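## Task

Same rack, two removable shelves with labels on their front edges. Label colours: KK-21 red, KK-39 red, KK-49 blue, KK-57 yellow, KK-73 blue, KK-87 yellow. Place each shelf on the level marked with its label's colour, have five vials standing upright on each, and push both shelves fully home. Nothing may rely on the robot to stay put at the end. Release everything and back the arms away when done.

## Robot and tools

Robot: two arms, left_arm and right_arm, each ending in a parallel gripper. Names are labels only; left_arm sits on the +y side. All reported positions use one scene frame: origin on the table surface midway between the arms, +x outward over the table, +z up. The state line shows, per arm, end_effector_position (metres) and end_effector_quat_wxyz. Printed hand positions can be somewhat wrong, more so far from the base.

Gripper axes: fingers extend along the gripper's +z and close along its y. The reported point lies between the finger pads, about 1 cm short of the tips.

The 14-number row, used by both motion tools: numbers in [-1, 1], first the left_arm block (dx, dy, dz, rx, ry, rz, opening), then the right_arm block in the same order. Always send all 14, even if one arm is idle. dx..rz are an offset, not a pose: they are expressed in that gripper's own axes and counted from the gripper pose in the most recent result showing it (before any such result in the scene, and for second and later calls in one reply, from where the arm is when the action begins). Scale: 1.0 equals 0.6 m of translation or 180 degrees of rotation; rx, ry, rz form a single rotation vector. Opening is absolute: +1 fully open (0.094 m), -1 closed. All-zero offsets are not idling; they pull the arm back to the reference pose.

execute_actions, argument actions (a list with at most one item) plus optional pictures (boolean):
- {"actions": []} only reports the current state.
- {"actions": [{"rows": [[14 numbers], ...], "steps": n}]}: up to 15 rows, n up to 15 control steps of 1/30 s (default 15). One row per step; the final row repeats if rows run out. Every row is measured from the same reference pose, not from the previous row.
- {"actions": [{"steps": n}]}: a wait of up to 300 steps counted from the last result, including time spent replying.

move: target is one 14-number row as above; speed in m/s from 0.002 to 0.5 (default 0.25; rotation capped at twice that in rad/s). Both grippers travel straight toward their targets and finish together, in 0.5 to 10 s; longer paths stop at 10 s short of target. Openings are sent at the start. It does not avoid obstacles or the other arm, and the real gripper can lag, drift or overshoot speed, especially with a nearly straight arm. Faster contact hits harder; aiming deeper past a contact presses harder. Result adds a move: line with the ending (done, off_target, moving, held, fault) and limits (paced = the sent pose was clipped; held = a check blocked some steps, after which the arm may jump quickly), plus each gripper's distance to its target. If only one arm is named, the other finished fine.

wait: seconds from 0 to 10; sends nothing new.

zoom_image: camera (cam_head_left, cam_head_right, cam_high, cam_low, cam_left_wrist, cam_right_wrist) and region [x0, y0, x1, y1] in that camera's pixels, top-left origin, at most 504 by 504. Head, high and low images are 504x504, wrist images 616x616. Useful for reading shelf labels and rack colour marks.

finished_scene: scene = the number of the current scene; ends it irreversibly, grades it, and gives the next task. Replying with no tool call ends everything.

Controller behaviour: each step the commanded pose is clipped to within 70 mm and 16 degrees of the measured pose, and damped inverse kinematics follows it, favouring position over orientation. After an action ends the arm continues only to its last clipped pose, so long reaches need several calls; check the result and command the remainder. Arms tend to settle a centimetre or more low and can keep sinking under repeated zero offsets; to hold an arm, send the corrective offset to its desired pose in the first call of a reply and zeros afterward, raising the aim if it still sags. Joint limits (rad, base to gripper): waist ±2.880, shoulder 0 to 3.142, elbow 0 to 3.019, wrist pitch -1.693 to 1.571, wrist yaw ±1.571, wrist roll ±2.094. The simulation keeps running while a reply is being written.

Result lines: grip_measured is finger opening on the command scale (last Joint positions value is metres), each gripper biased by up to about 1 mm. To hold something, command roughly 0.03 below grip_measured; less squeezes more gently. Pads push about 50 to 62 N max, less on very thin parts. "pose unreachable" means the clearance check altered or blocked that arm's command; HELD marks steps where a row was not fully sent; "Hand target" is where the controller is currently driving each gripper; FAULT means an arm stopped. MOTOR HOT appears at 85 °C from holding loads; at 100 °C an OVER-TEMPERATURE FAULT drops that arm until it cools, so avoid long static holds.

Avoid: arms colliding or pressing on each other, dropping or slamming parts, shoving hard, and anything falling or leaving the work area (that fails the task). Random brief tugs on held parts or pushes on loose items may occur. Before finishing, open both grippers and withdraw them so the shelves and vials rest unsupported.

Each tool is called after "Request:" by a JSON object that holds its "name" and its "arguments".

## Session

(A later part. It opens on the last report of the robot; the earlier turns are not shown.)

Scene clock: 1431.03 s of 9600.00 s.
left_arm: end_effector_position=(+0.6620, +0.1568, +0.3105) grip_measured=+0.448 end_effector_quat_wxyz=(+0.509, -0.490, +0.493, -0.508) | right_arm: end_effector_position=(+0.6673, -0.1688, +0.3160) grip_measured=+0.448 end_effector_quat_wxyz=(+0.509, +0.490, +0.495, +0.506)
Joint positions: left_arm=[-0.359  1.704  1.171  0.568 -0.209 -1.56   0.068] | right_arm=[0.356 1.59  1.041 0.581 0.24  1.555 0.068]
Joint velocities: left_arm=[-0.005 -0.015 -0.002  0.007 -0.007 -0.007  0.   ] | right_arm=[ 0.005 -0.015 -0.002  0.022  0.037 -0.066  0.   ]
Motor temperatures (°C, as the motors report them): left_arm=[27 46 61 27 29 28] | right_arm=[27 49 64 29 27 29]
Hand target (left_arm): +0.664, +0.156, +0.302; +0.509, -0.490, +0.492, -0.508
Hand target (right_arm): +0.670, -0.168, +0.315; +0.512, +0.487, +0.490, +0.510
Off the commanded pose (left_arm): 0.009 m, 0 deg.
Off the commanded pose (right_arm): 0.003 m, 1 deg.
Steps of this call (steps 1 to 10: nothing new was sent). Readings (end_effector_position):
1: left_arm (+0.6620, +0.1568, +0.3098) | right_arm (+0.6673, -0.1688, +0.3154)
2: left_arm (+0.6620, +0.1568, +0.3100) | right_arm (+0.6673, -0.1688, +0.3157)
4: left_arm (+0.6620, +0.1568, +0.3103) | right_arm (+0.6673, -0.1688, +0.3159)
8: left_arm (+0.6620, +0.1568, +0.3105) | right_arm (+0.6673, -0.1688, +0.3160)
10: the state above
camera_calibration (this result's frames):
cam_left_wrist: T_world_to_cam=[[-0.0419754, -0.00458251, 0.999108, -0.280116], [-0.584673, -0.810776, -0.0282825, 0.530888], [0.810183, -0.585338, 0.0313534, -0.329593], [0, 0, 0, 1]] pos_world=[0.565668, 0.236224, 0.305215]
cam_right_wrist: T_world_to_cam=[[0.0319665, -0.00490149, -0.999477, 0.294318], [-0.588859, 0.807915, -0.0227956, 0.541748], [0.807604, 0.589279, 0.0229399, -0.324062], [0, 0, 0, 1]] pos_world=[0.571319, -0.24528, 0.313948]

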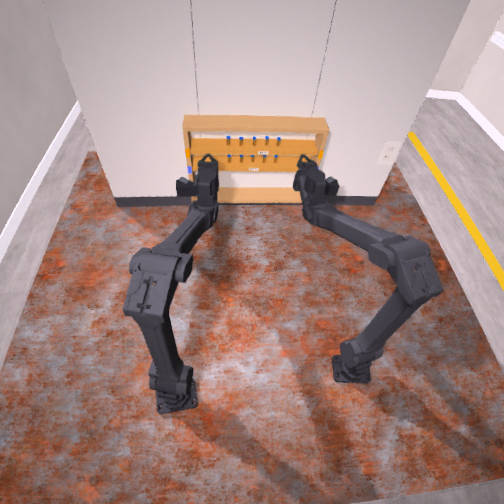

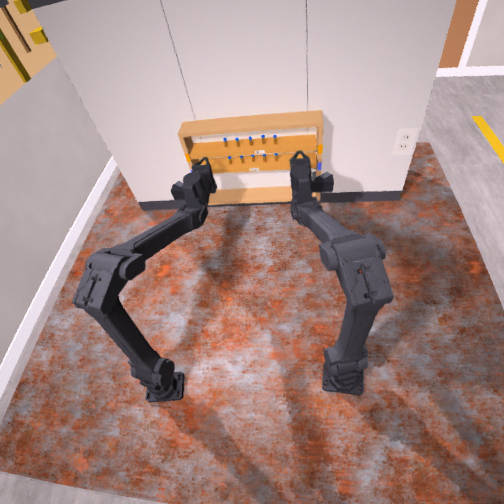

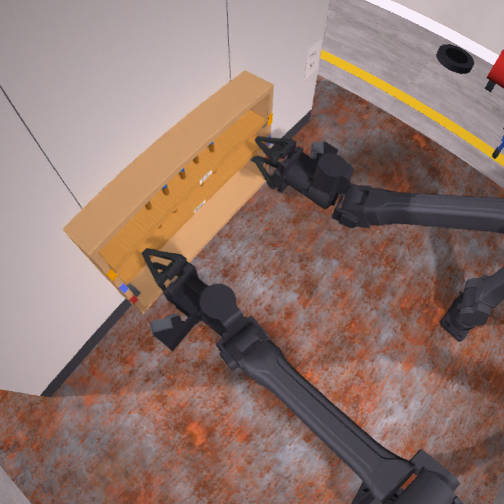

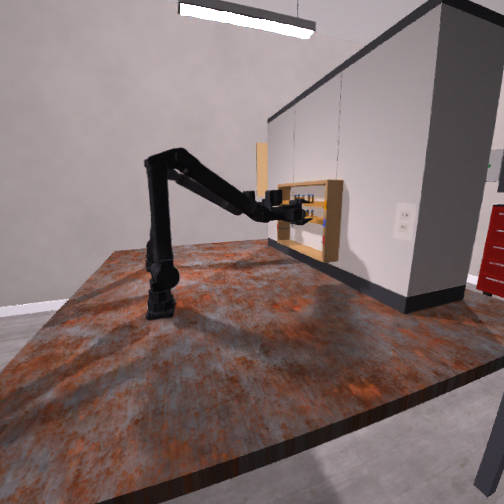

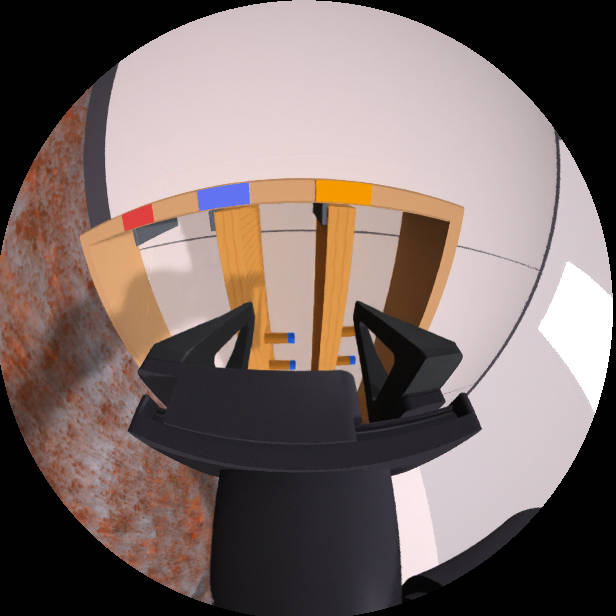

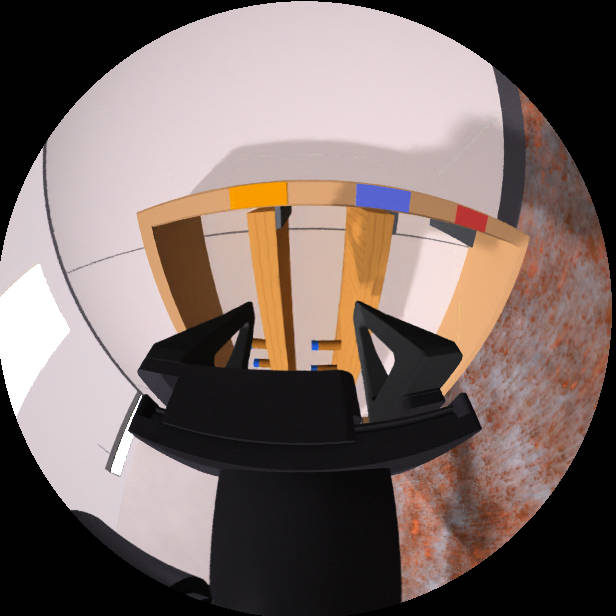

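Request:
{"name": "execute_actions", "arguments": {"actions": [{"rows": [[0.0005,0.00625,0.00208,0.0025,0,-0.0005,0.45,0.00197,0.00792,0.00842,-0.0071,0,0.0017,0.45],[0.00013,-0.00183,0.00067,0.0044,0,-0.0009,0.45,0.00275,0.01683,0.01217,-0.0096,0,0.0023,0.45],[-0.00027,-0.01,-0.00075,0.0059,0,-0.0013,0.45,0.00353,0.02567,0.01592,-0.0122,0,0.003,0.45],[-0.00067,-0.01817,-0.00217,0.0078,0,-0.0017,0.45,0.00433,0.03467,0.01967,-0.0148,0,0.0036,0.45],[-0.00103,-0.02617,-0.0035,0.0093,0,-0.002,0.45,0.00512,0.0435,0.02342,-0.0173,0,0.0042,0.45],[-0.00138,-0.02667,-0.00517,0.0093,0,-0.002,0.45,0.00592,0.05233,0.02717,-0.0198,0,0.0048,0.45],[-0.00208,-0.02783,-0.00833,0.0093,0,-0.002,0.45,0.00623,0.05167,0.02842,-0.0196,0,0.0048,0.45],[-0.00313,-0.0295,-0.01317,0.0093,0,-0.002,0.5,0.00682,0.05033,0.03067,-0.0194,0,0.0047,0.45],[-0.00453,-0.0315,-0.01967,0.0093,0,-0.002,0.57,0.00758,0.04833,0.03367,-0.019,0,0.0047,0.45],[-0.00627,-0.034,-0.02767,0.0093,0,-0.002,0.64,0.0084,0.0465,0.03683,-0.0186,0,0.0046,0.45],[-0.008,-0.03633,-0.03583,0.0093,0,-0.002,0.71,0.00922,0.0445,0.04,-0.0182,0,0.0045,0.45],[-0.00975,-0.0385,-0.04383,0.0093,0,-0.002,0.78,0.00995,0.04292,0.04292,-0.0179,0,0.0044,0.45],[-0.0115,-0.04067,-0.052,0.0093,0,-0.002,0.85,0.01057,0.04133,0.04533,-0.0176,0,0.0043,0.45],[-0.01323,-0.04267,-0.06,0.0093,0,-0.002,0.91,0.01105,0.04033,0.04717,-0.0174,0,0.0043,0.45],[-0.01497,-0.0445,-0.06817,0.0093,0,-0.002,0.96,0.01147,0.03917,0.04883,-0.0173,0,0.0042,0.45]], "steps": 15}], "pictures": false}}

Request:
{"name": "execute_actions", "arguments": {"actions": [{"rows": [[-0.0077,-0.03283,-0.0345,0.0093,0,-0.002,0.96,0.00762,0.04917,0.0335,-0.0192,0,0.0047,0.45],[-0.00943,-0.0345,-0.0425,0.0093,0,-0.002,0.96,0.00798,0.04883,0.035,-0.0192,0,0.0047,0.45],[-0.01117,-0.036,-0.05067,0.0093,0,-0.002,0.96,0.00833,0.0485,0.0365,-0.0192,0,0.0047,0.45],[-0.0129,-0.03733,-0.05883,0.0093,0,-0.002,0.96,0.0087,0.04808,0.038,-0.0192,0,0.0047,0.45],[-0.01463,-0.0385,-0.06683,0.0093,0,-0.002,0.96,0.00907,0.04767,0.03933,-0.0192,0,0.0047,0.45],[-0.01637,-0.03967,-0.075,0.0093,0,-0.002,0.96,0.00942,0.04733,0.04083,-0.0192,0,0.0047,0.45],[-0.0181,-0.04033,-0.08317,0.0093,0,-0.002,0.96,0.00978,0.04717,0.04233,-0.0192,0,0.0047,0.45],[-0.01983,-0.04133,-0.09133,0.0093,0,-0.002,0.96,0.01015,0.047,0.04383,-0.0192,0,0.0047,0.45],[-0.02157,-0.04217,-0.0995,0.0093,0,-0.002,0.96,0.0105,0.04675,0.04517,-0.0192,0,0.0047,0.45],[-0.0233,-0.04267,-0.1075,0.0093,0,-0.002,0.96,0.01087,0.0465,0.04667,-0.0192,0,0.0047,0.45],[-0.02503,-0.04333,-0.11567,0.0093,0,-0.002,0.96,0.01123,0.04633,0.04817,-0.0192,0,0.0047,0.45],[-0.02677,-0.04367,-0.12383,0.0093,0,-0.002,0.96,0.01158,0.04633,0.04958,-0.0192,0,0.0047,0.45],[-0.0285,-0.044,-0.132,0.0093,0,-0.002,0.96,0.01195,0.04625,0.051,-0.0192,0,0.0047,0.45],[-0.03023,-0.04433,-0.14017,0.0093,0,-0.002,0.96,0.01232,0.04625,0.0525,-0.0192,0,0.0047,0.45],[-0.03197,-0.0445,-0.14833,0.0093,0,-0.002,0.96,0.01267,0.04617,0.054,-0.0192,0,0.0047,0.45]], "steps": 15}], "pictures": false}}

Request:
{"name": "execute_actions", "arguments": {"actions": [{"rows": [[-0.00767,-0.02317,-0.03483,0.0093,0,-0.002,0.96,0.00838,0.0525,0.03683,-0.0201,0,0.0049,0.45],[-0.00938,-0.02317,-0.043,0.0093,0,-0.002,0.96,0.00858,0.0525,0.03767,-0.0201,0,0.0049,0.45],[-0.01093,-0.02283,-0.05033,0.0093,0,-0.002,0.96,0.00878,0.0525,0.0385,-0.0201,0,0.0049,0.45],[-0.01233,-0.02267,-0.05683,0.0093,0,-0.002,0.96,0.00898,0.0525,0.03933,-0.0201,0,0.0049,0.45],[-0.01353,-0.02233,-0.0625,0.0093,0,-0.002,0.96,0.00918,0.0525,0.04,-0.0201,0,0.0049,0.45],[-0.01458,-0.022,-0.0675,0.0093,0,-0.002,0.96,0.00938,0.0525,0.04083,-0.0201,0,0.0049,0.45],[-0.01527,-0.02167,-0.07067,0.0093,0,-0.002,0.96,0.00952,0.0525,0.04133,-0.0201,0,0.0049,0.45],[-0.01562,-0.02133,-0.07233,0.0093,0,-0.002,0.96,0.00952,0.0525,0.04133,-0.0201,0,0.0049,0.45]], "steps": 10}]}}

Request:
{"name": "zoom_image", "arguments": {"camera": "cam_right_wrist", "region": [200, 170, 420, 330]}}

Request:
{"name": "execute_actions", "arguments": {"actions": [{"rows": [[-0.0014,-0.02033,-0.006,0.009,0,-0.0019,0.96,0.00753,0.05183,0.03333,-0.0194,0,0.0047,0.45],[-0.0012,-0.02033,-0.005,0.0087,0,-0.0019,0.96,0.00557,0.05117,0.02533,-0.0185,0,0.0045,0.45],[-0.001,-0.0205,-0.004,0.0084,0,-0.0018,0.96,0.00358,0.0505,0.01725,-0.0179,0,0.0044,0.45],[-0.0008,-0.0205,-0.0026,0.0081,0,-0.0017,0.96,0.0016,0.04983,0.00925,-0.0172,0,0.0042,0.45],[-0.0005,-0.0205,-0.0013,0.0078,0,-0.0017,0.96,-0.00037,0.04933,0.00125,-0.0164,0,0.004,0.45],[-0.0002,-0.0205,0,0.0078,0,-0.0017,0.96,-0.00235,0.04867,-0.00683,-0.0158,0,0.0039,0.45],[-0.0002,-0.0205,0,0.0078,0,-0.0017,0.96,-0.00275,0.04917,-0.00842,-0.0158,0,0.0039,0.45],[-0.0002,-0.0205,0,0.0078,0,-0.0017,0.96,-0.00377,0.05017,-0.0125,-0.0158,0,0.0039,0.45],[-0.0002,-0.0205,0,0.0078,0,-0.0017,0.96,-0.00538,0.05167,-0.01883,-0.0158,0,0.0039,0.45],[-0.0002,-0.0205,0,0.0078,0,-0.0017,0.96,-0.0076,0.0535,-0.02767,-0.0158,0,0.0039,0.45],[-0.0002,-0.0205,0,0.0078,0,-0.0017,0.96,-0.01042,0.05567,-0.039,-0.0157,0,0.0038,0.45],[-0.0002,-0.0205,0,0.0078,0,-0.0017,0.96,-0.01325,0.05783,-0.05033,-0.0157,0,0.0038,0.45],[-0.0002,-0.0205,0,0.0078,0,-0.0017,0.96,-0.01607,0.05983,-0.06158,-0.0156,0,0.0038,0.45],[-0.0002,-0.0205,0,0.0078,0,-0.0017,0.96,-0.01888,0.06133,-0.07283,-0.0156,0,0.0038,0.45],[-0.0002,-0.0205,0,0.0078,0,-0.0017,0.96,-0.02167,0.06283,-0.08417,-0.0155,0,0.0038,0.45]], "steps": 15}], "pictures": false}}

Request:
{"name": "execute_actions", "arguments": {"actions": [{"rows": [[0.0006,-0.02033,0.0038,0.0078,0,-0.0017,0.96,-0.01367,0.05317,-0.05217,-0.0155,0,0.0038,0.5],[0.0006,-0.02033,0.0038,0.0078,0,-0.0017,0.96,-0.01683,0.054,-0.06517,-0.0154,0,0.0038,0.56],[0.0006,-0.02033,0.0038,0.0078,0,-0.0017,0.96,-0.02,0.05467,-0.078,-0.0154,0,0.0038,0.62],[0.0006,-0.02033,0.0038,0.0078,0,-0.0017,0.96,-0.02333,0.055,-0.091,-0.0153,0,0.0038,0.68],[0.0006,-0.02033,0.0038,0.0078,0,-0.0017,0.96,-0.0265,0.055,-0.104,-0.0152,0,0.0037,0.74],[0.0006,-0.02033,0.0038,0.0078,0,-0.0017,0.96,-0.02967,0.05483,-0.11683,-0.0151,0,0.0037,0.8],[0.0006,-0.02033,0.0038,0.0078,0,-0.0017,0.96,-0.03283,0.05433,-0.12983,-0.0151,0,0.0037,0.86],[0.0006,-0.02033,0.0038,0.0078,0,-0.0017,0.96,-0.03608,0.0535,-0.14283,-0.015,0,0.0037,0.91],[0.0006,-0.02033,0.0038,0.0078,0,-0.0017,0.96,-0.03933,0.05233,-0.15583,-0.0149,0,0.0037,0.96],[0.0006,-0.02033,0.0038,0.0078,0,-0.0017,0.96,-0.0425,0.051,-0.16883,-0.0148,0,0.0036,0.96],[0.0006,-0.02033,0.0038,0.0078,0,-0.0017,0.96,-0.04533,0.0495,-0.18017,-0.0148,0,0.0036,0.96],[0.0006,-0.02033,0.0038,0.0078,0,-0.0017,0.96,-0.04767,0.04767,-0.18983,-0.0147,0,0.0036,0.96],[0.0006,-0.02033,0.0038,0.0078,0,-0.0017,0.96,-0.04967,0.046,-0.198,-0.0146,0,0.0036,0.96],[0.0006,-0.02033,0.0038,0.0078,0,-0.0017,0.96,-0.05125,0.0445,-0.2045,-0.0146,0,0.0036,0.96],[0.0006,-0.02033,0.0038,0.0078,0,-0.0017,0.96,-0.0525,0.04333,-0.20933,-0.0145,0,0.0036,0.96]], "steps": 15}], "pictures": false}}

Request:
{"name": "execute_actions", "arguments": {"actions": [{"steps": 12}]}}

Scene clock: 1509.90 s of 9600.00 s.
left_arm: end_effector_position=(+0.6350, +0.1626, +0.3166) grip_measured=+0.930 end_effector_quat_wxyz=(+0.508, -0.491, +0.494, -0.507) | right_arm: end_effector_position=(+0.6752, -0.1668, +0.3152) grip_measured=+0.448 end_effector_quat_wxyz=(+0.510, +0.489, +0.494, +0.507)
Joint positions: left_arm=[-0.359  1.631  1.095  0.568 -0.209 -1.56   0.091] | right_arm=[0.356 1.611 1.063 0.581 0.24  1.555 0.068]
Joint velocities: left_arm=[-0.005 -0.444 -0.379 -0.007 -0.037 -0.007  0.055] | right_arm=[-0.005  0.151  0.134  0.022  0.007 -0.037  0.   ]
Motor temperatures (°C, as the motors report them): left_arm=[27 44 58 27 29 28] | right_arm=[27 47 61 29 27 29]
Hand target (left_arm): +0.622, +0.165, +0.334; +0.515, -0.484, +0.484, -0.516
Hand target (right_arm): +0.692, -0.163, +0.341; +0.519, +0.479, +0.477, +0.522
Off the commanded pose (left_arm): 0.024 m, 2 deg.
Off the commanded pose (right_arm): 0.033 m, 3 deg.
Steps of this call (steps 1 to 90: nothing new was sent; then 75.37 s passed at rest; steps 91 to 105: all 15 steps of this action). Readings (end_effector_position):
91: left_arm (+0.6620, +0.1568, +0.3105) | right_arm (+0.6673, -0.1688, +0.3160)
92: left_arm (+0.6620, +0.1568, +0.3105) | right_arm (+0.6673, -0.1688, +0.3160)
94: left_arm (+0.6620, +0.1568, +0.3105) | right_arm (+0.6673, -0.1688, +0.3160)
98: left_arm (+0.6613, +0.1570, +0.3117) | right_arm (+0.6673, -0.1688, +0.3160)
105: the state above

Scene clock: 1510.40 s of 9600.00 s.
left_arm: end_effector_position=(+0.5576, +0.1791, +0.3332) grip_measured=+0.958 end_effector_quat_wxyz=(+0.510, -0.489, +0.491, -0.510) | right_arm: end_effector_position=(+0.6872, -0.1639, +0.3167) grip_measured=+0.448 end_effector_quat_wxyz=(+0.511, +0.488, +0.492, +0.509)
Joint positions: left_arm=[-0.359  1.418  0.892  0.568 -0.209 -1.56   0.092] | right_arm=[0.356 1.64  1.1   0.581 0.24  1.555 0.068]
Joint velocities: left_arm=[-0.005 -0.376 -0.374 -0.002 -0.022 -0.007  0.001] | right_arm=[-0.015  0.063  0.076 -0.012  0.051  0.022  0.   ]
Motor temperatures (°C, as the motors report them): left_arm=[27 44 58 27 29 28] | right_arm=[27 47 61 29 27 29]
Hand target (left_arm): +0.546, +0.181, +0.339; +0.514, -0.485, +0.485, -0.515
Hand target (right_arm): +0.703, -0.160, +0.344; +0.521, +0.478, +0.475, +0.525
Off the commanded pose (left_arm): 0.015 m, 1 deg.
Off the commanded pose (right_arm): 0.034 m, 3 deg.
Steps of this call (steps 1 to 15: all 15 steps of this action). Readings (end_effector_position):
1: left_arm (+0.6296, +0.1637, +0.3186) | right_arm (+0.6768, -0.1664, +0.3146)
2: left_arm (+0.6240, +0.1649, +0.3210) | right_arm (+0.6777, -0.1662, +0.3137)
4: left_arm (+0.6128, +0.1673, +0.3257) | right_arm (+0.6788, -0.1660, +0.3123)
8: left_arm (+0.5917, +0.1718, +0.3339) | right_arm (+0.6808, -0.1655, +0.3125)
15: the state above

Scene clock: 1510.73 s of 9600.00 s.
left_arm: end_effector_position=(+0.5156, +0.1881, +0.3421) grip_measured=+0.958 end_effector_quat_wxyz=(+0.514, -0.485, +0.485, -0.515) | right_arm: end_effector_position=(+0.6878, -0.1637, +0.3166) grip_measured=+0.448 end_effector_quat_wxyz=(+0.511, +0.488, +0.492, +0.509)
Joint positions: left_arm=[-0.359  1.298  0.79   0.568 -0.209 -1.56   0.092] | right_arm=[0.356 1.642 1.101 0.581 0.24  1.555 0.068]
Joint velocities: left_arm=[ 0.005 -0.112 -0.027 -0.002 -0.037 -0.022 -0.001] | right_arm=[-0.034 -0.005 -0.002 -0.012 -0.007 -0.007  0.001]
Motor temperatures (°C, as the motors report them): left_arm=[27 44 58 27 29 28] | right_arm=[27 47 61 29 27 29]
Hand target (left_arm): +0.514, +0.188, +0.344; +0.516, -0.483, +0.482, -0.518
Hand target (right_arm): +0.706, -0.159, +0.349; +0.522, +0.476, +0.472, +0.528
Off the commanded pose (left_arm): 0.003 m, 1 deg.
Off the commanded pose (right_arm): 0.040 m, 4 deg.
Steps of this call (steps 1 to 10: all 10 steps of this action). Readings (end_effector_position):
1: left_arm (+0.5526, +0.1802, +0.3326) | right_arm (+0.6878, -0.1637, +0.3166)
2: left_arm (+0.5473, +0.1813, +0.3320) | right_arm (+0.6878, -0.1637, +0.3166)
4: left_arm (+0.5362, +0.1837, +0.3327) | right_arm (+0.6878, -0.1637, +0.3166)
8: left_arm (+0.5193, +0.1873, +0.3388) | right_arm (+0.6878, -0.1637, +0.3166)
10: the state above
camera_calibration (this result's frames):
cam_left_wrist: T_world_to_cam=[[-0.0673065, 0.000819771, 0.997732, -0.305193], [-0.583823, -0.810957, -0.0387181, 0.474665], [0.809086, -0.585105, 0.0550613, -0.201285], [0, 0, 0, 1]] pos_world=[0.419436, 0.26741, 0.333962]
cam_right_wrist: T_world_to_cam=[[0.0404789, -0.00279966, -0.999176, 0.288654], [-0.58865, 0.807966, -0.0261115, 0.550663], [0.807374, 0.589223, 0.0310575, -0.346047], [0, 0, 0, 1]] pos_world=[0.591853, -0.24021, 0.313543]

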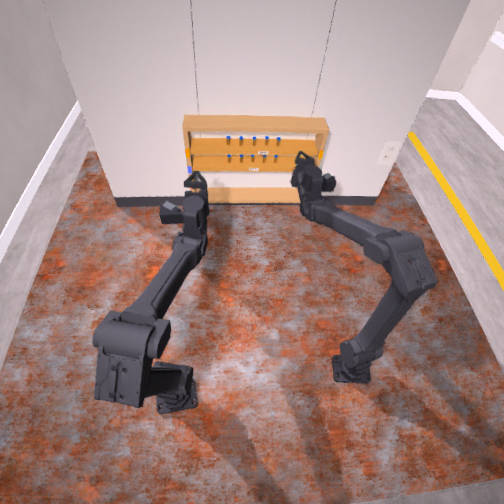

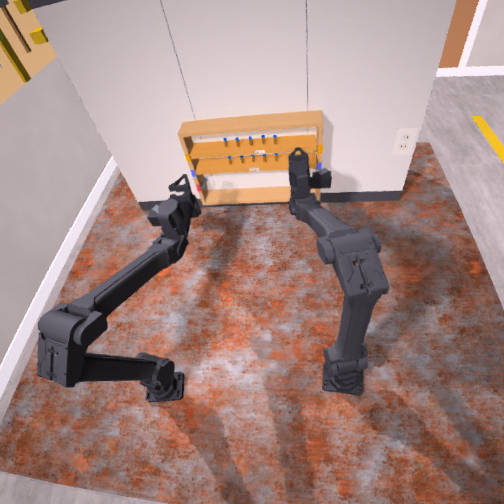

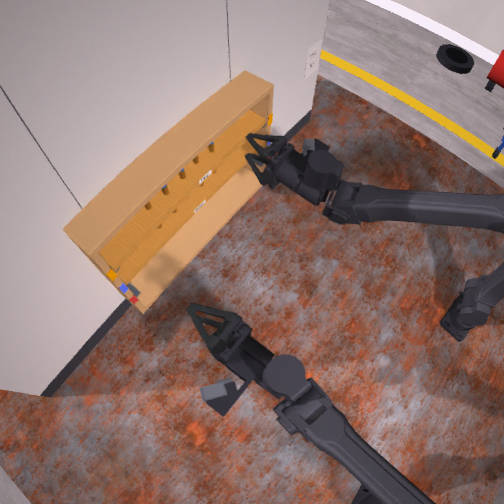

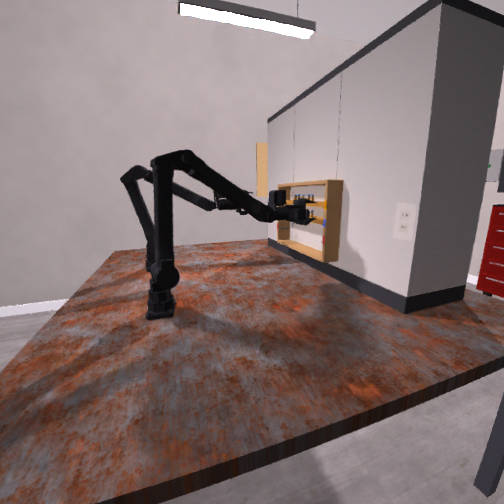

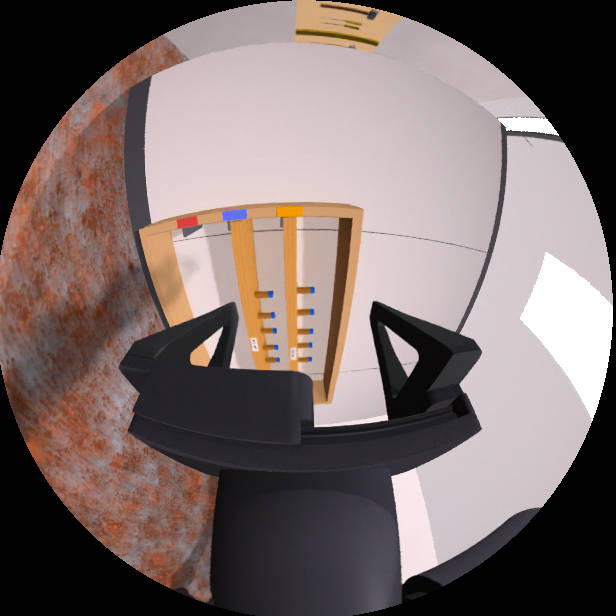

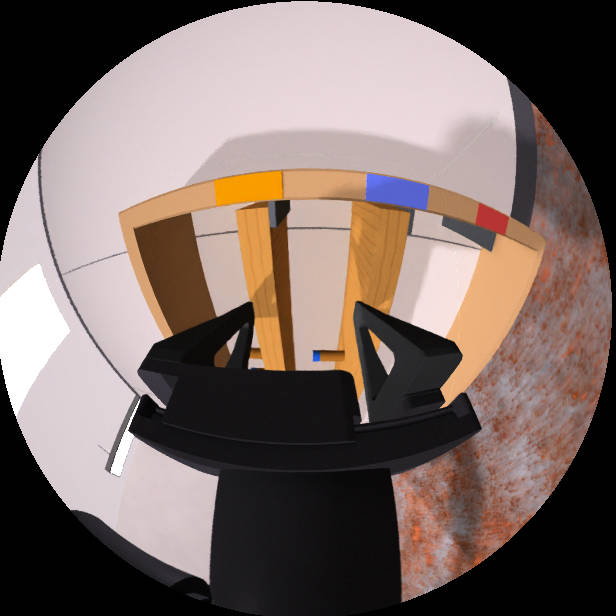

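Region (200, 170, 420, 330) of cam_right_wrist's 616x616 image, scaled by 2.291, with more detail than that image has; it fills the top 367 rows of this view, and the rest is white.

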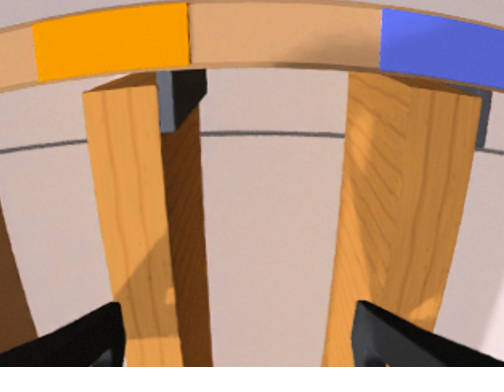

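Scene clock: 1511.23 s of 9600.00 s.
left_arm: end_effector_position=(+0.5138, +0.1884, +0.3464) grip_measured=+0.958 end_effector_quat_wxyz=(+0.515, -0.484, +0.483, -0.517) | right_arm: end_effector_position=(+0.6601, -0.1706, +0.3124) grip_measured=+0.448 end_effector_quat_wxyz=(+0.508, +0.491, +0.497, +0.504)
Joint positions: left_arm=[-0.359  1.29   0.79   0.568 -0.209 -1.56   0.092] | right_arm=[0.356 1.575 1.017 0.581 0.24  1.555 0.068]
Joint velocities: left_arm=[-0.005 -0.015 -0.002  0.002 -0.037  0.007 -0.   ] | right_arm=[-0.005 -0.542 -0.559 -0.017  0.022 -0.022  0.   ]
Motor temperatures (°C, as the motors report them): left_arm=[27 44 58 27 29 28] | right_arm=[27 47 61 29 27 29]
Hand target (left_arm): +0.515, +0.188, +0.354; +0.518, -0.480, +0.477, -0.522
Hand target (right_arm): +0.639, -0.177, +0.349; +0.520, +0.478, +0.476, +0.523
Off the commanded pose (left_arm): 0.008 m, 1 deg.
Off the commanded pose (right_arm): 0.047 m, 4 deg.
Steps of this call (steps 1 to 15: all 15 steps of this action). Readings (end_effector_position):
1: left_arm (+0.5148, +0.1882, +0.3437) | right_arm (+0.6878, -0.1637, +0.3166)
2: left_arm (+0.5144, +0.1883, +0.3447) | right_arm (+0.6878, -0.1637, +0.3166)
4: left_arm (+0.5138, +0.1884, +0.3464) | right_arm (+0.6878, -0.1637, +0.3166)
8: left_arm (+0.5138, +0.1884, +0.3464) | right_arm (+0.6874, -0.1638, +0.3167)
15: the state above

Scene clock: 1511.73 s of 9600.00 s.
left_arm: end_effector_position=(+0.5138, +0.1884, +0.3464) grip_measured=+0.958 end_effector_quat_wxyz=(+0.515, -0.484, +0.483, -0.517) | right_arm: end_effector_position=(+0.5448, -0.1990, +0.3190) grip_measured=+0.958 end_effector_quat_wxyz=(+0.509, +0.490, +0.495, +0.506)
Joint positions: left_arm=[-0.359  1.29   0.79   0.568 -0.209 -1.56   0.092] | right_arm=[0.356 1.261 0.71  0.581 0.24  1.555 0.092]
Joint velocities: left_arm=[-0.005  0.005 -0.007  0.007  0.051 -0.022 -0.   ] | right_arm=[-0.005 -0.415 -0.408  0.017  0.007 -0.095 -0.001]
Motor temperatures (°C, as the motors report them): left_arm=[27 44 58 27 29 28] | right_arm=[27 47 61 29 27 29]
Hand target (left_arm): +0.515, +0.188, +0.359; +0.520, -0.479, +0.475, -0.524
Hand target (right_arm): +0.535, -0.202, +0.333; +0.516, +0.482, +0.483, +0.517
Off the commanded pose (left_arm): 0.012 m, 1 deg.
Off the commanded pose (right_arm): 0.020 m, 2 deg.
Steps of this call (steps 1 to 15: all 15 steps of this action). Readings (end_effector_position):
1: left_arm (+0.5138, +0.1884, +0.3464) | right_arm (+0.6528, -0.1724, +0.3123)
2: left_arm (+0.5138, +0.1884, +0.3464) | right_arm (+0.6451, -0.1743, +0.3129)
4: left_arm (+0.5138, +0.1884, +0.3464) | right_arm (+0.6288, -0.1783, +0.3144)
8: left_arm (+0.5138, +0.1884, +0.3464) | right_arm (+0.5961, -0.1864, +0.3187)
15: the state above

Scene clock: 1512.13 s of 9600.00 s.
left_arm: end_effector_position=(+0.5138, +0.1884, +0.3464) grip_measured=+0.958 end_effector_quat_wxyz=(+0.515, -0.484, +0.483, -0.517) | right_arm: end_effector_position=(+0.5361, -0.2012, +0.3190) grip_measured=+0.958 end_effector_quat_wxyz=(+0.509, +0.490, +0.495, +0.506)
Joint positions: left_arm=[-0.359  1.29   0.79   0.568 -0.209 -1.56   0.092] | right_arm=[0.356 1.237 0.688 0.581 0.24  1.555 0.092]
Joint velocities: left_arm=[ 0.005 -0.005  0.007 -0.007 -0.007 -0.066 -0.   ] | right_arm=[-0.005 -0.005 -0.012 -0.002  0.022  0.007  0.   ]
Motor temperatures (°C, as the motors report them): left_arm=[27 44 58 27 29 28] | right_arm=[27 47 61 29 27 29]
Hand target (left_arm): +0.515, +0.188, +0.359; +0.520, -0.479, +0.475, -0.524
Hand target (right_arm): +0.535, -0.202, +0.332; +0.516, +0.483, +0.483, +0.517
Off the commanded pose (left_arm): 0.012 m, 1 deg.
Off the commanded pose (right_arm): 0.017 m, 2 deg.
Steps of this call (steps 1 to 12: nothing new was sent). Readings (end_effector_position):
1: left_arm (+0.5138, +0.1884, +0.3464) | right_arm (+0.5405, -0.2001, +0.3186)
2: left_arm (+0.5138, +0.1884, +0.3464) | right_arm (+0.5377, -0.2008, +0.3186)
4: left_arm (+0.5138, +0.1884, +0.3464) | right_arm (+0.5361, -0.2012, +0.3190)
8: left_arm (+0.5138, +0.1884, +0.3464) | right_arm (+0.5361, -0.2012, +0.3190)
12: the state above
camera_calibration (this result's frames):
cam_left_wrist: T_world_to_cam=[[-0.0751214, 0.00248642, 0.997171, -0.305707], [-0.583507, -0.811025, -0.0419359, 0.47505], [0.808626, -0.585006, 0.0623762, -0.202141], [0, 0, 0, 1]] pos_world=[0.417686, 0.267784, 0.337372]
cam_right_wrist: T_world_to_cam=[[0.0323366, -0.00481009, -0.999465, 0.301091], [-0.58885, 0.807917, -0.0229398, 0.490783], [0.807595, 0.589277, 0.0232929, -0.199221], [0, 0, 0, 1]] pos_world=[0.440152, -0.277667, 0.316829]

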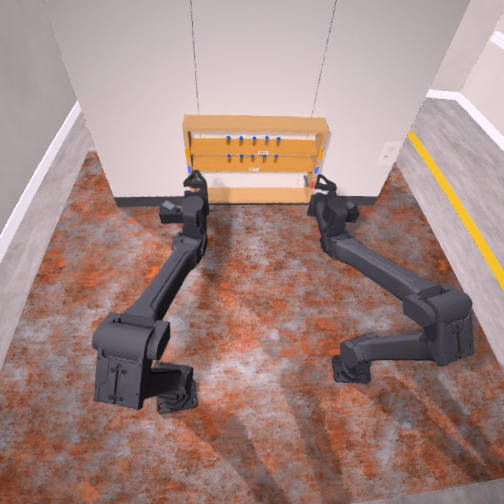

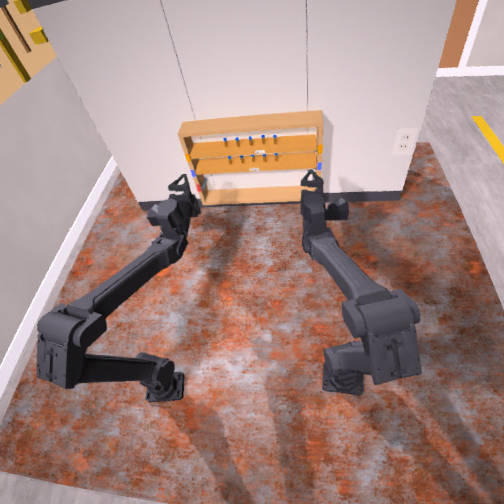

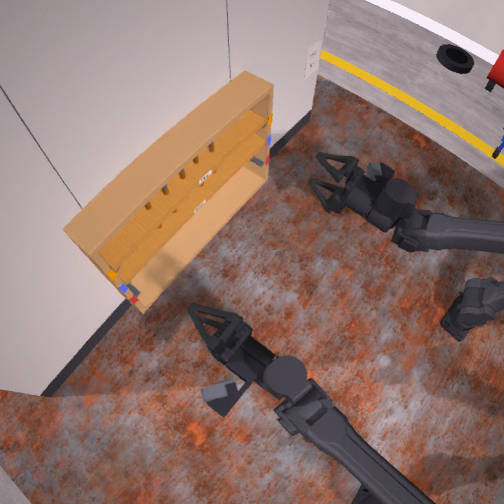

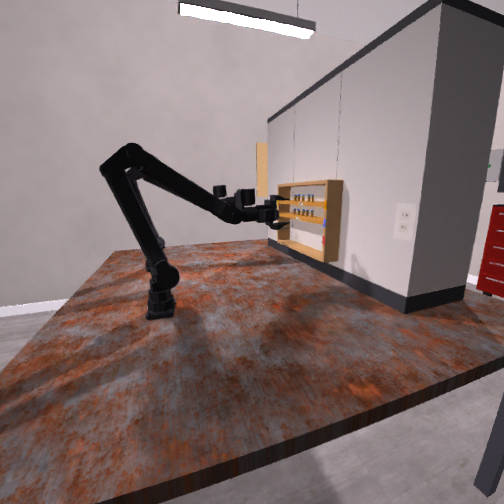

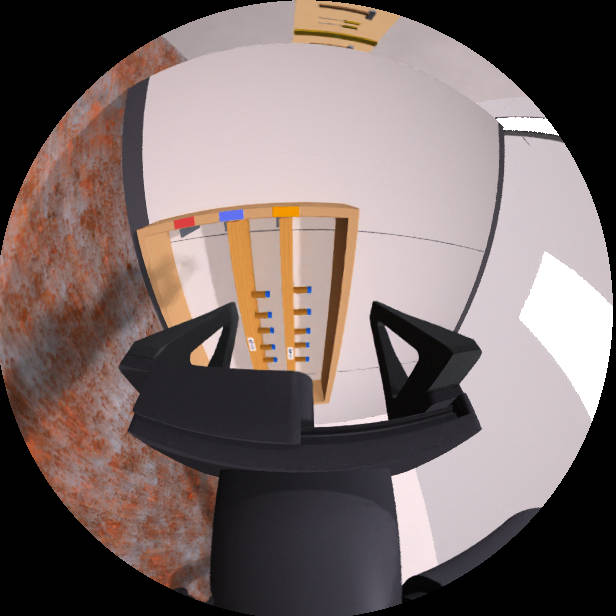

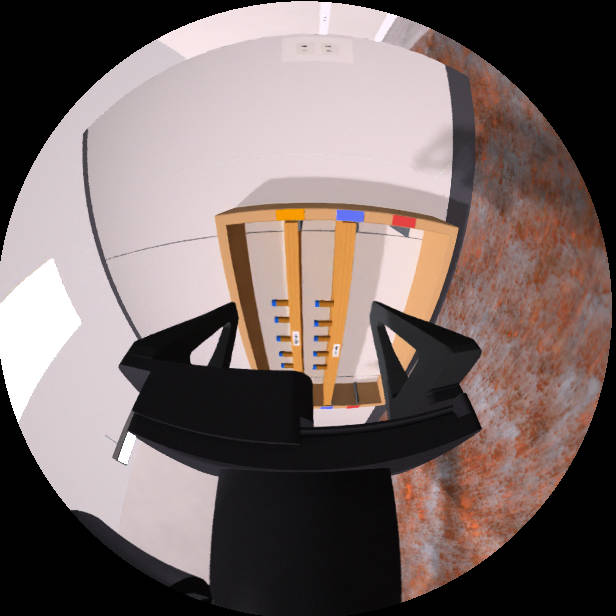

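Request:
{"name": "execute_actions", "arguments": {"actions": []}}

Scene clock: 1524.30 s of 9600.00 s.
left_arm: end_effector_position=(+0.5138, +0.1884, +0.3464) grip_measured=+0.958 end_effector_quat_wxyz=(+0.515, -0.484, +0.483, -0.517) | right_arm: end_effector_position=(+0.5361, -0.2012, +0.3190) grip_measured=+0.958 end_effector_quat_wxyz=(+0.509, +0.490, +0.495, +0.506)
Joint positions: left_arm=[-0.359  1.29   0.79   0.568 -0.209 -1.56   0.092] | right_arm=[0.356 1.237 0.688 0.581 0.24  1.555 0.092]
Joint velocities: left_arm=[-0.015 -0.005  0.002 -0.012 -0.051  0.007  0.001] | right_arm=[-0.005 -0.005 -0.002 -0.002 -0.007  0.007 -0.001]
Motor temperatures (°C, as the motors report them): left_arm=[27 43 59 27 29 28] | right_arm=[27 46 60 29 27 29]
Hand target (left_arm): +0.515, +0.188, +0.359; +0.520, -0.479, +0.475, -0.524
Hand target (right_arm): +0.535, -0.202, +0.332; +0.516, +0.483, +0.483, +0.517
Off the commanded pose (left_arm): 0.012 m, 1 deg.
Off the commanded pose (right_arm): 0.017 m, 2 deg.
Steps of this call (steps 1 to 90: nothing new was sent; then 9.17 s passed at rest). Readings (end_effector_position):
1: left_arm (+0.5138, +0.1884, +0.3464) | right_arm (+0.5361, -0.2012, +0.3190)
2: left_arm (+0.5138, +0.1884, +0.3464) | right_arm (+0.5361, -0.2012, +0.3190)
4: left_arm (+0.5138, +0.1884, +0.3464) | right_arm (+0.5361, -0.2012, +0.3190)
8: left_arm (+0.5138, +0.1884, +0.3464) | right_arm (+0.5361, -0.2012, +0.3190)
90: the state above
camera_calibration (this result's frames):
cam_left_wrist: T_world_to_cam=[[-0.0751214, 0.00248642, 0.997171, -0.305707], [-0.583507, -0.811025, -0.0419359, 0.47505], [0.808626, -0.585006, 0.0623762, -0.202141], [0, 0, 0, 1]] pos_world=[0.417686, 0.267784, 0.337372]
cam_right_wrist: T_world_to_cam=[[0.0323366, -0.00481009, -0.999465, 0.301091], [-0.58885, 0.807917, -0.0229398, 0.490783], [0.807595, 0.589277, 0.0232929, -0.199221], [0, 0, 0, 1]] pos_world=[0.440152, -0.277667, 0.316829]

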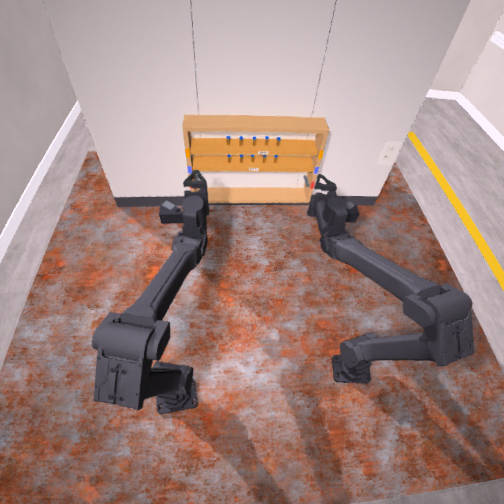

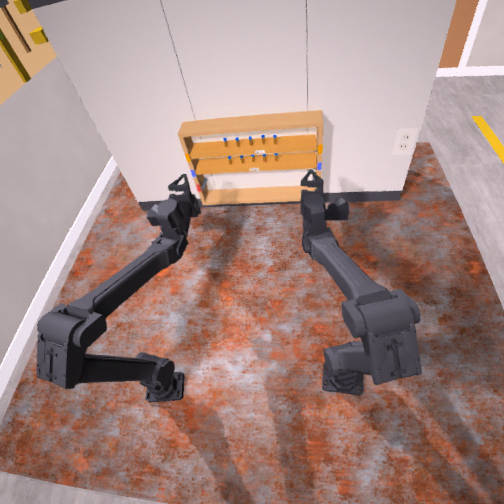

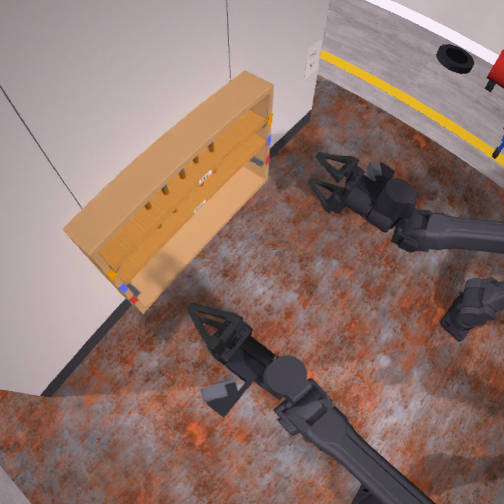

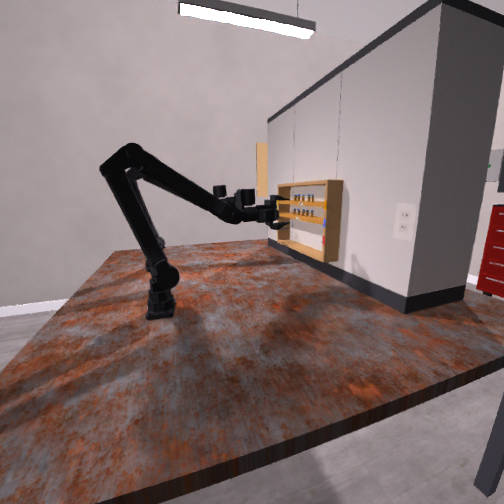

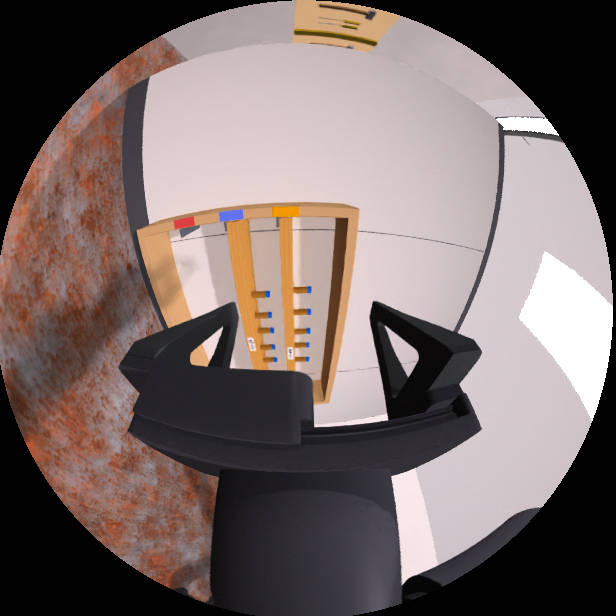

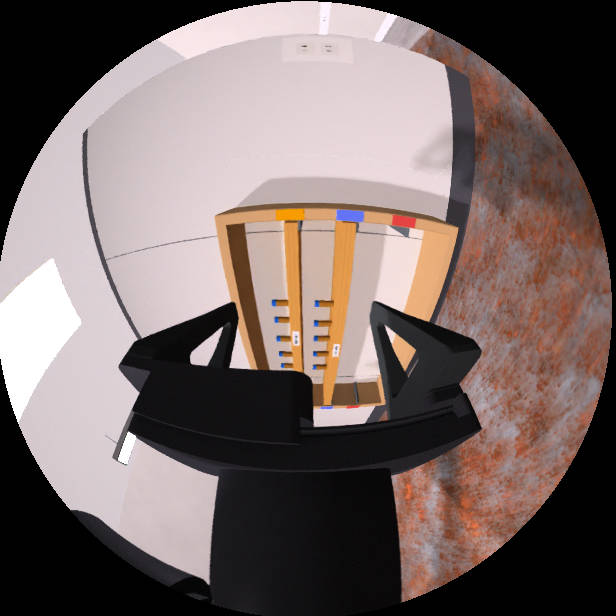

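Request:
{"name": "zoom_image", "arguments": {"camera": "cam_right_wrist", "region": [270, 310, 370, 380]}}

Request:
{"name": "zoom_image", "arguments": {"camera": "cam_left_wrist", "region": [230, 310, 320, 375]}}

Request:
{"name": "zoom_image", "arguments": {"camera": "cam_right_wrist", "region": [270, 200, 430, 260]}}

Request:
{"name": "zoom_image", "arguments": {"camera": "cam_left_wrist", "region": [160, 195, 320, 255]}}

Request:
{"name": "zoom_image", "arguments": {"camera": "cam_high", "region": [225, 100, 295, 180]}}

Request:
{"name": "zoom_image", "arguments": {"camera": "cam_high", "region": [90, 240, 160, 320]}}

Region (270, 310, 370, 380) of cam_right_wrist's 616x616 image, scaled by 5.040, with more detail than that image has; it fills the top 353 rows of this view, and the rest is white.

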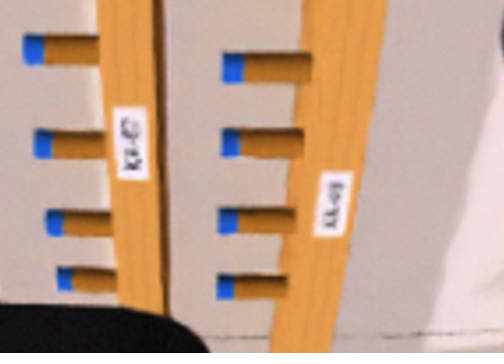

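Region (230, 310, 320, 375) of cam_left_wrist's 616x616 image, scaled by 5.600, with more detail than that image has.

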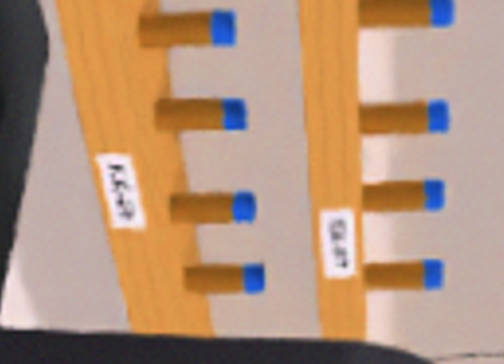

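Region (270, 200, 430, 260) of cam_right_wrist's 616x616 image, scaled by 3.150, with more detail than that image has; it fills the top 189 rows of this view, and the rest is white.

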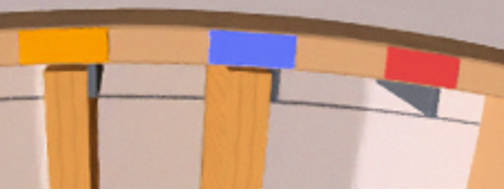

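Region (160, 195, 320, 255) of cam_left_wrist's 616x616 image, scaled by 3.150, with more detail than that image has; it fills the top 189 rows of this view, and the rest is white.

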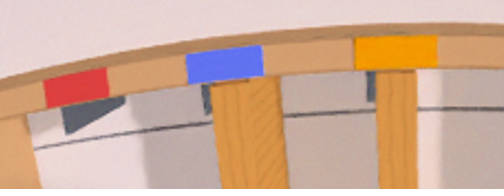

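Region (225, 100, 295, 180) of cam_high's 504x504 image, scaled by 6.300, with more detail than that image has; it fills the left 441 columns of this view, and the rest is white.

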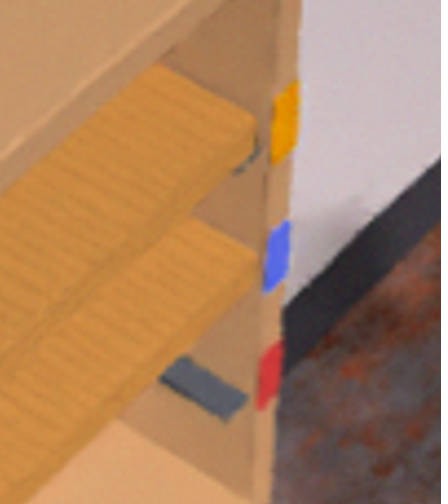

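Region (90, 240, 160, 320) of cam_high's 504x504 image, scaled by 6.300, with more detail than that image has; it fills the left 441 columns of this view, and the rest is white.

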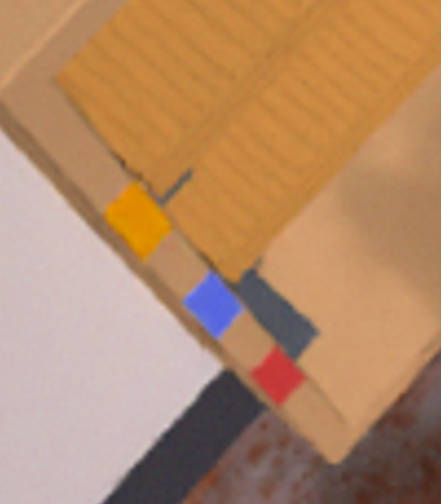

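Request:
{"name": "zoom_image", "arguments": {"camera": "cam_right_wrist", "region": [324, 338, 348, 362]}}

Request:
{"name": "zoom_image", "arguments": {"camera": "cam_left_wrist", "region": [239, 332, 263, 356]}}

Request:
{"name": "zoom_image", "arguments": {"camera": "cam_high", "region": [180, 160, 230, 220]}}

Request:
{"name": "zoom_image", "arguments": {"camera": "cam_head_left", "region": [235, 145, 285, 180]}}

Region (324, 338, 348, 362) of cam_right_wrist's 616x616 image, scaled by 21.000, with more detail than that image has.

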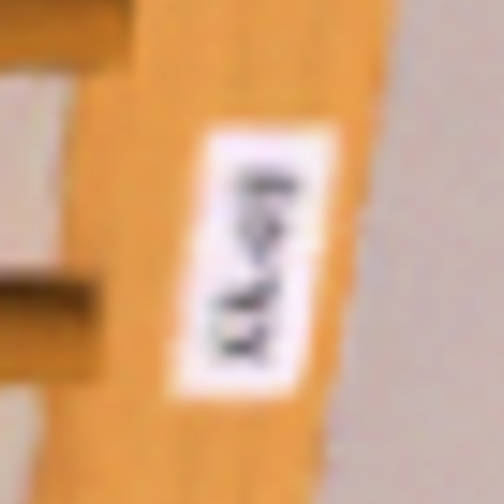

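Region (239, 332, 263, 356) of cam_left_wrist's 616x616 image, scaled by 21.000, with more detail than that image has.

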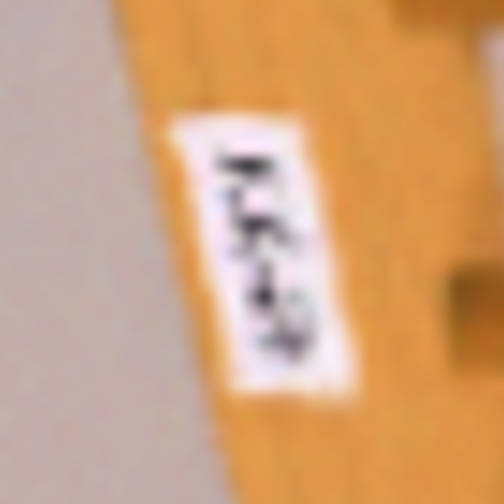

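Region (180, 160, 230, 220) of cam_high's 504x504 image, scaled by 8.400, with more detail than that image has.

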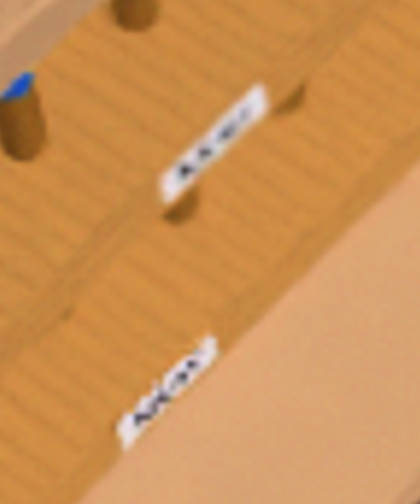

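Region (235, 145, 285, 180) of cam_head_left's 504x504 image, scaled by 10.080, with more detail than that image has; it fills the top 353 rows of this view, and the rest is white.

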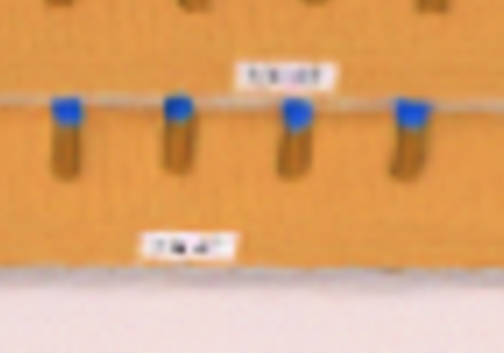

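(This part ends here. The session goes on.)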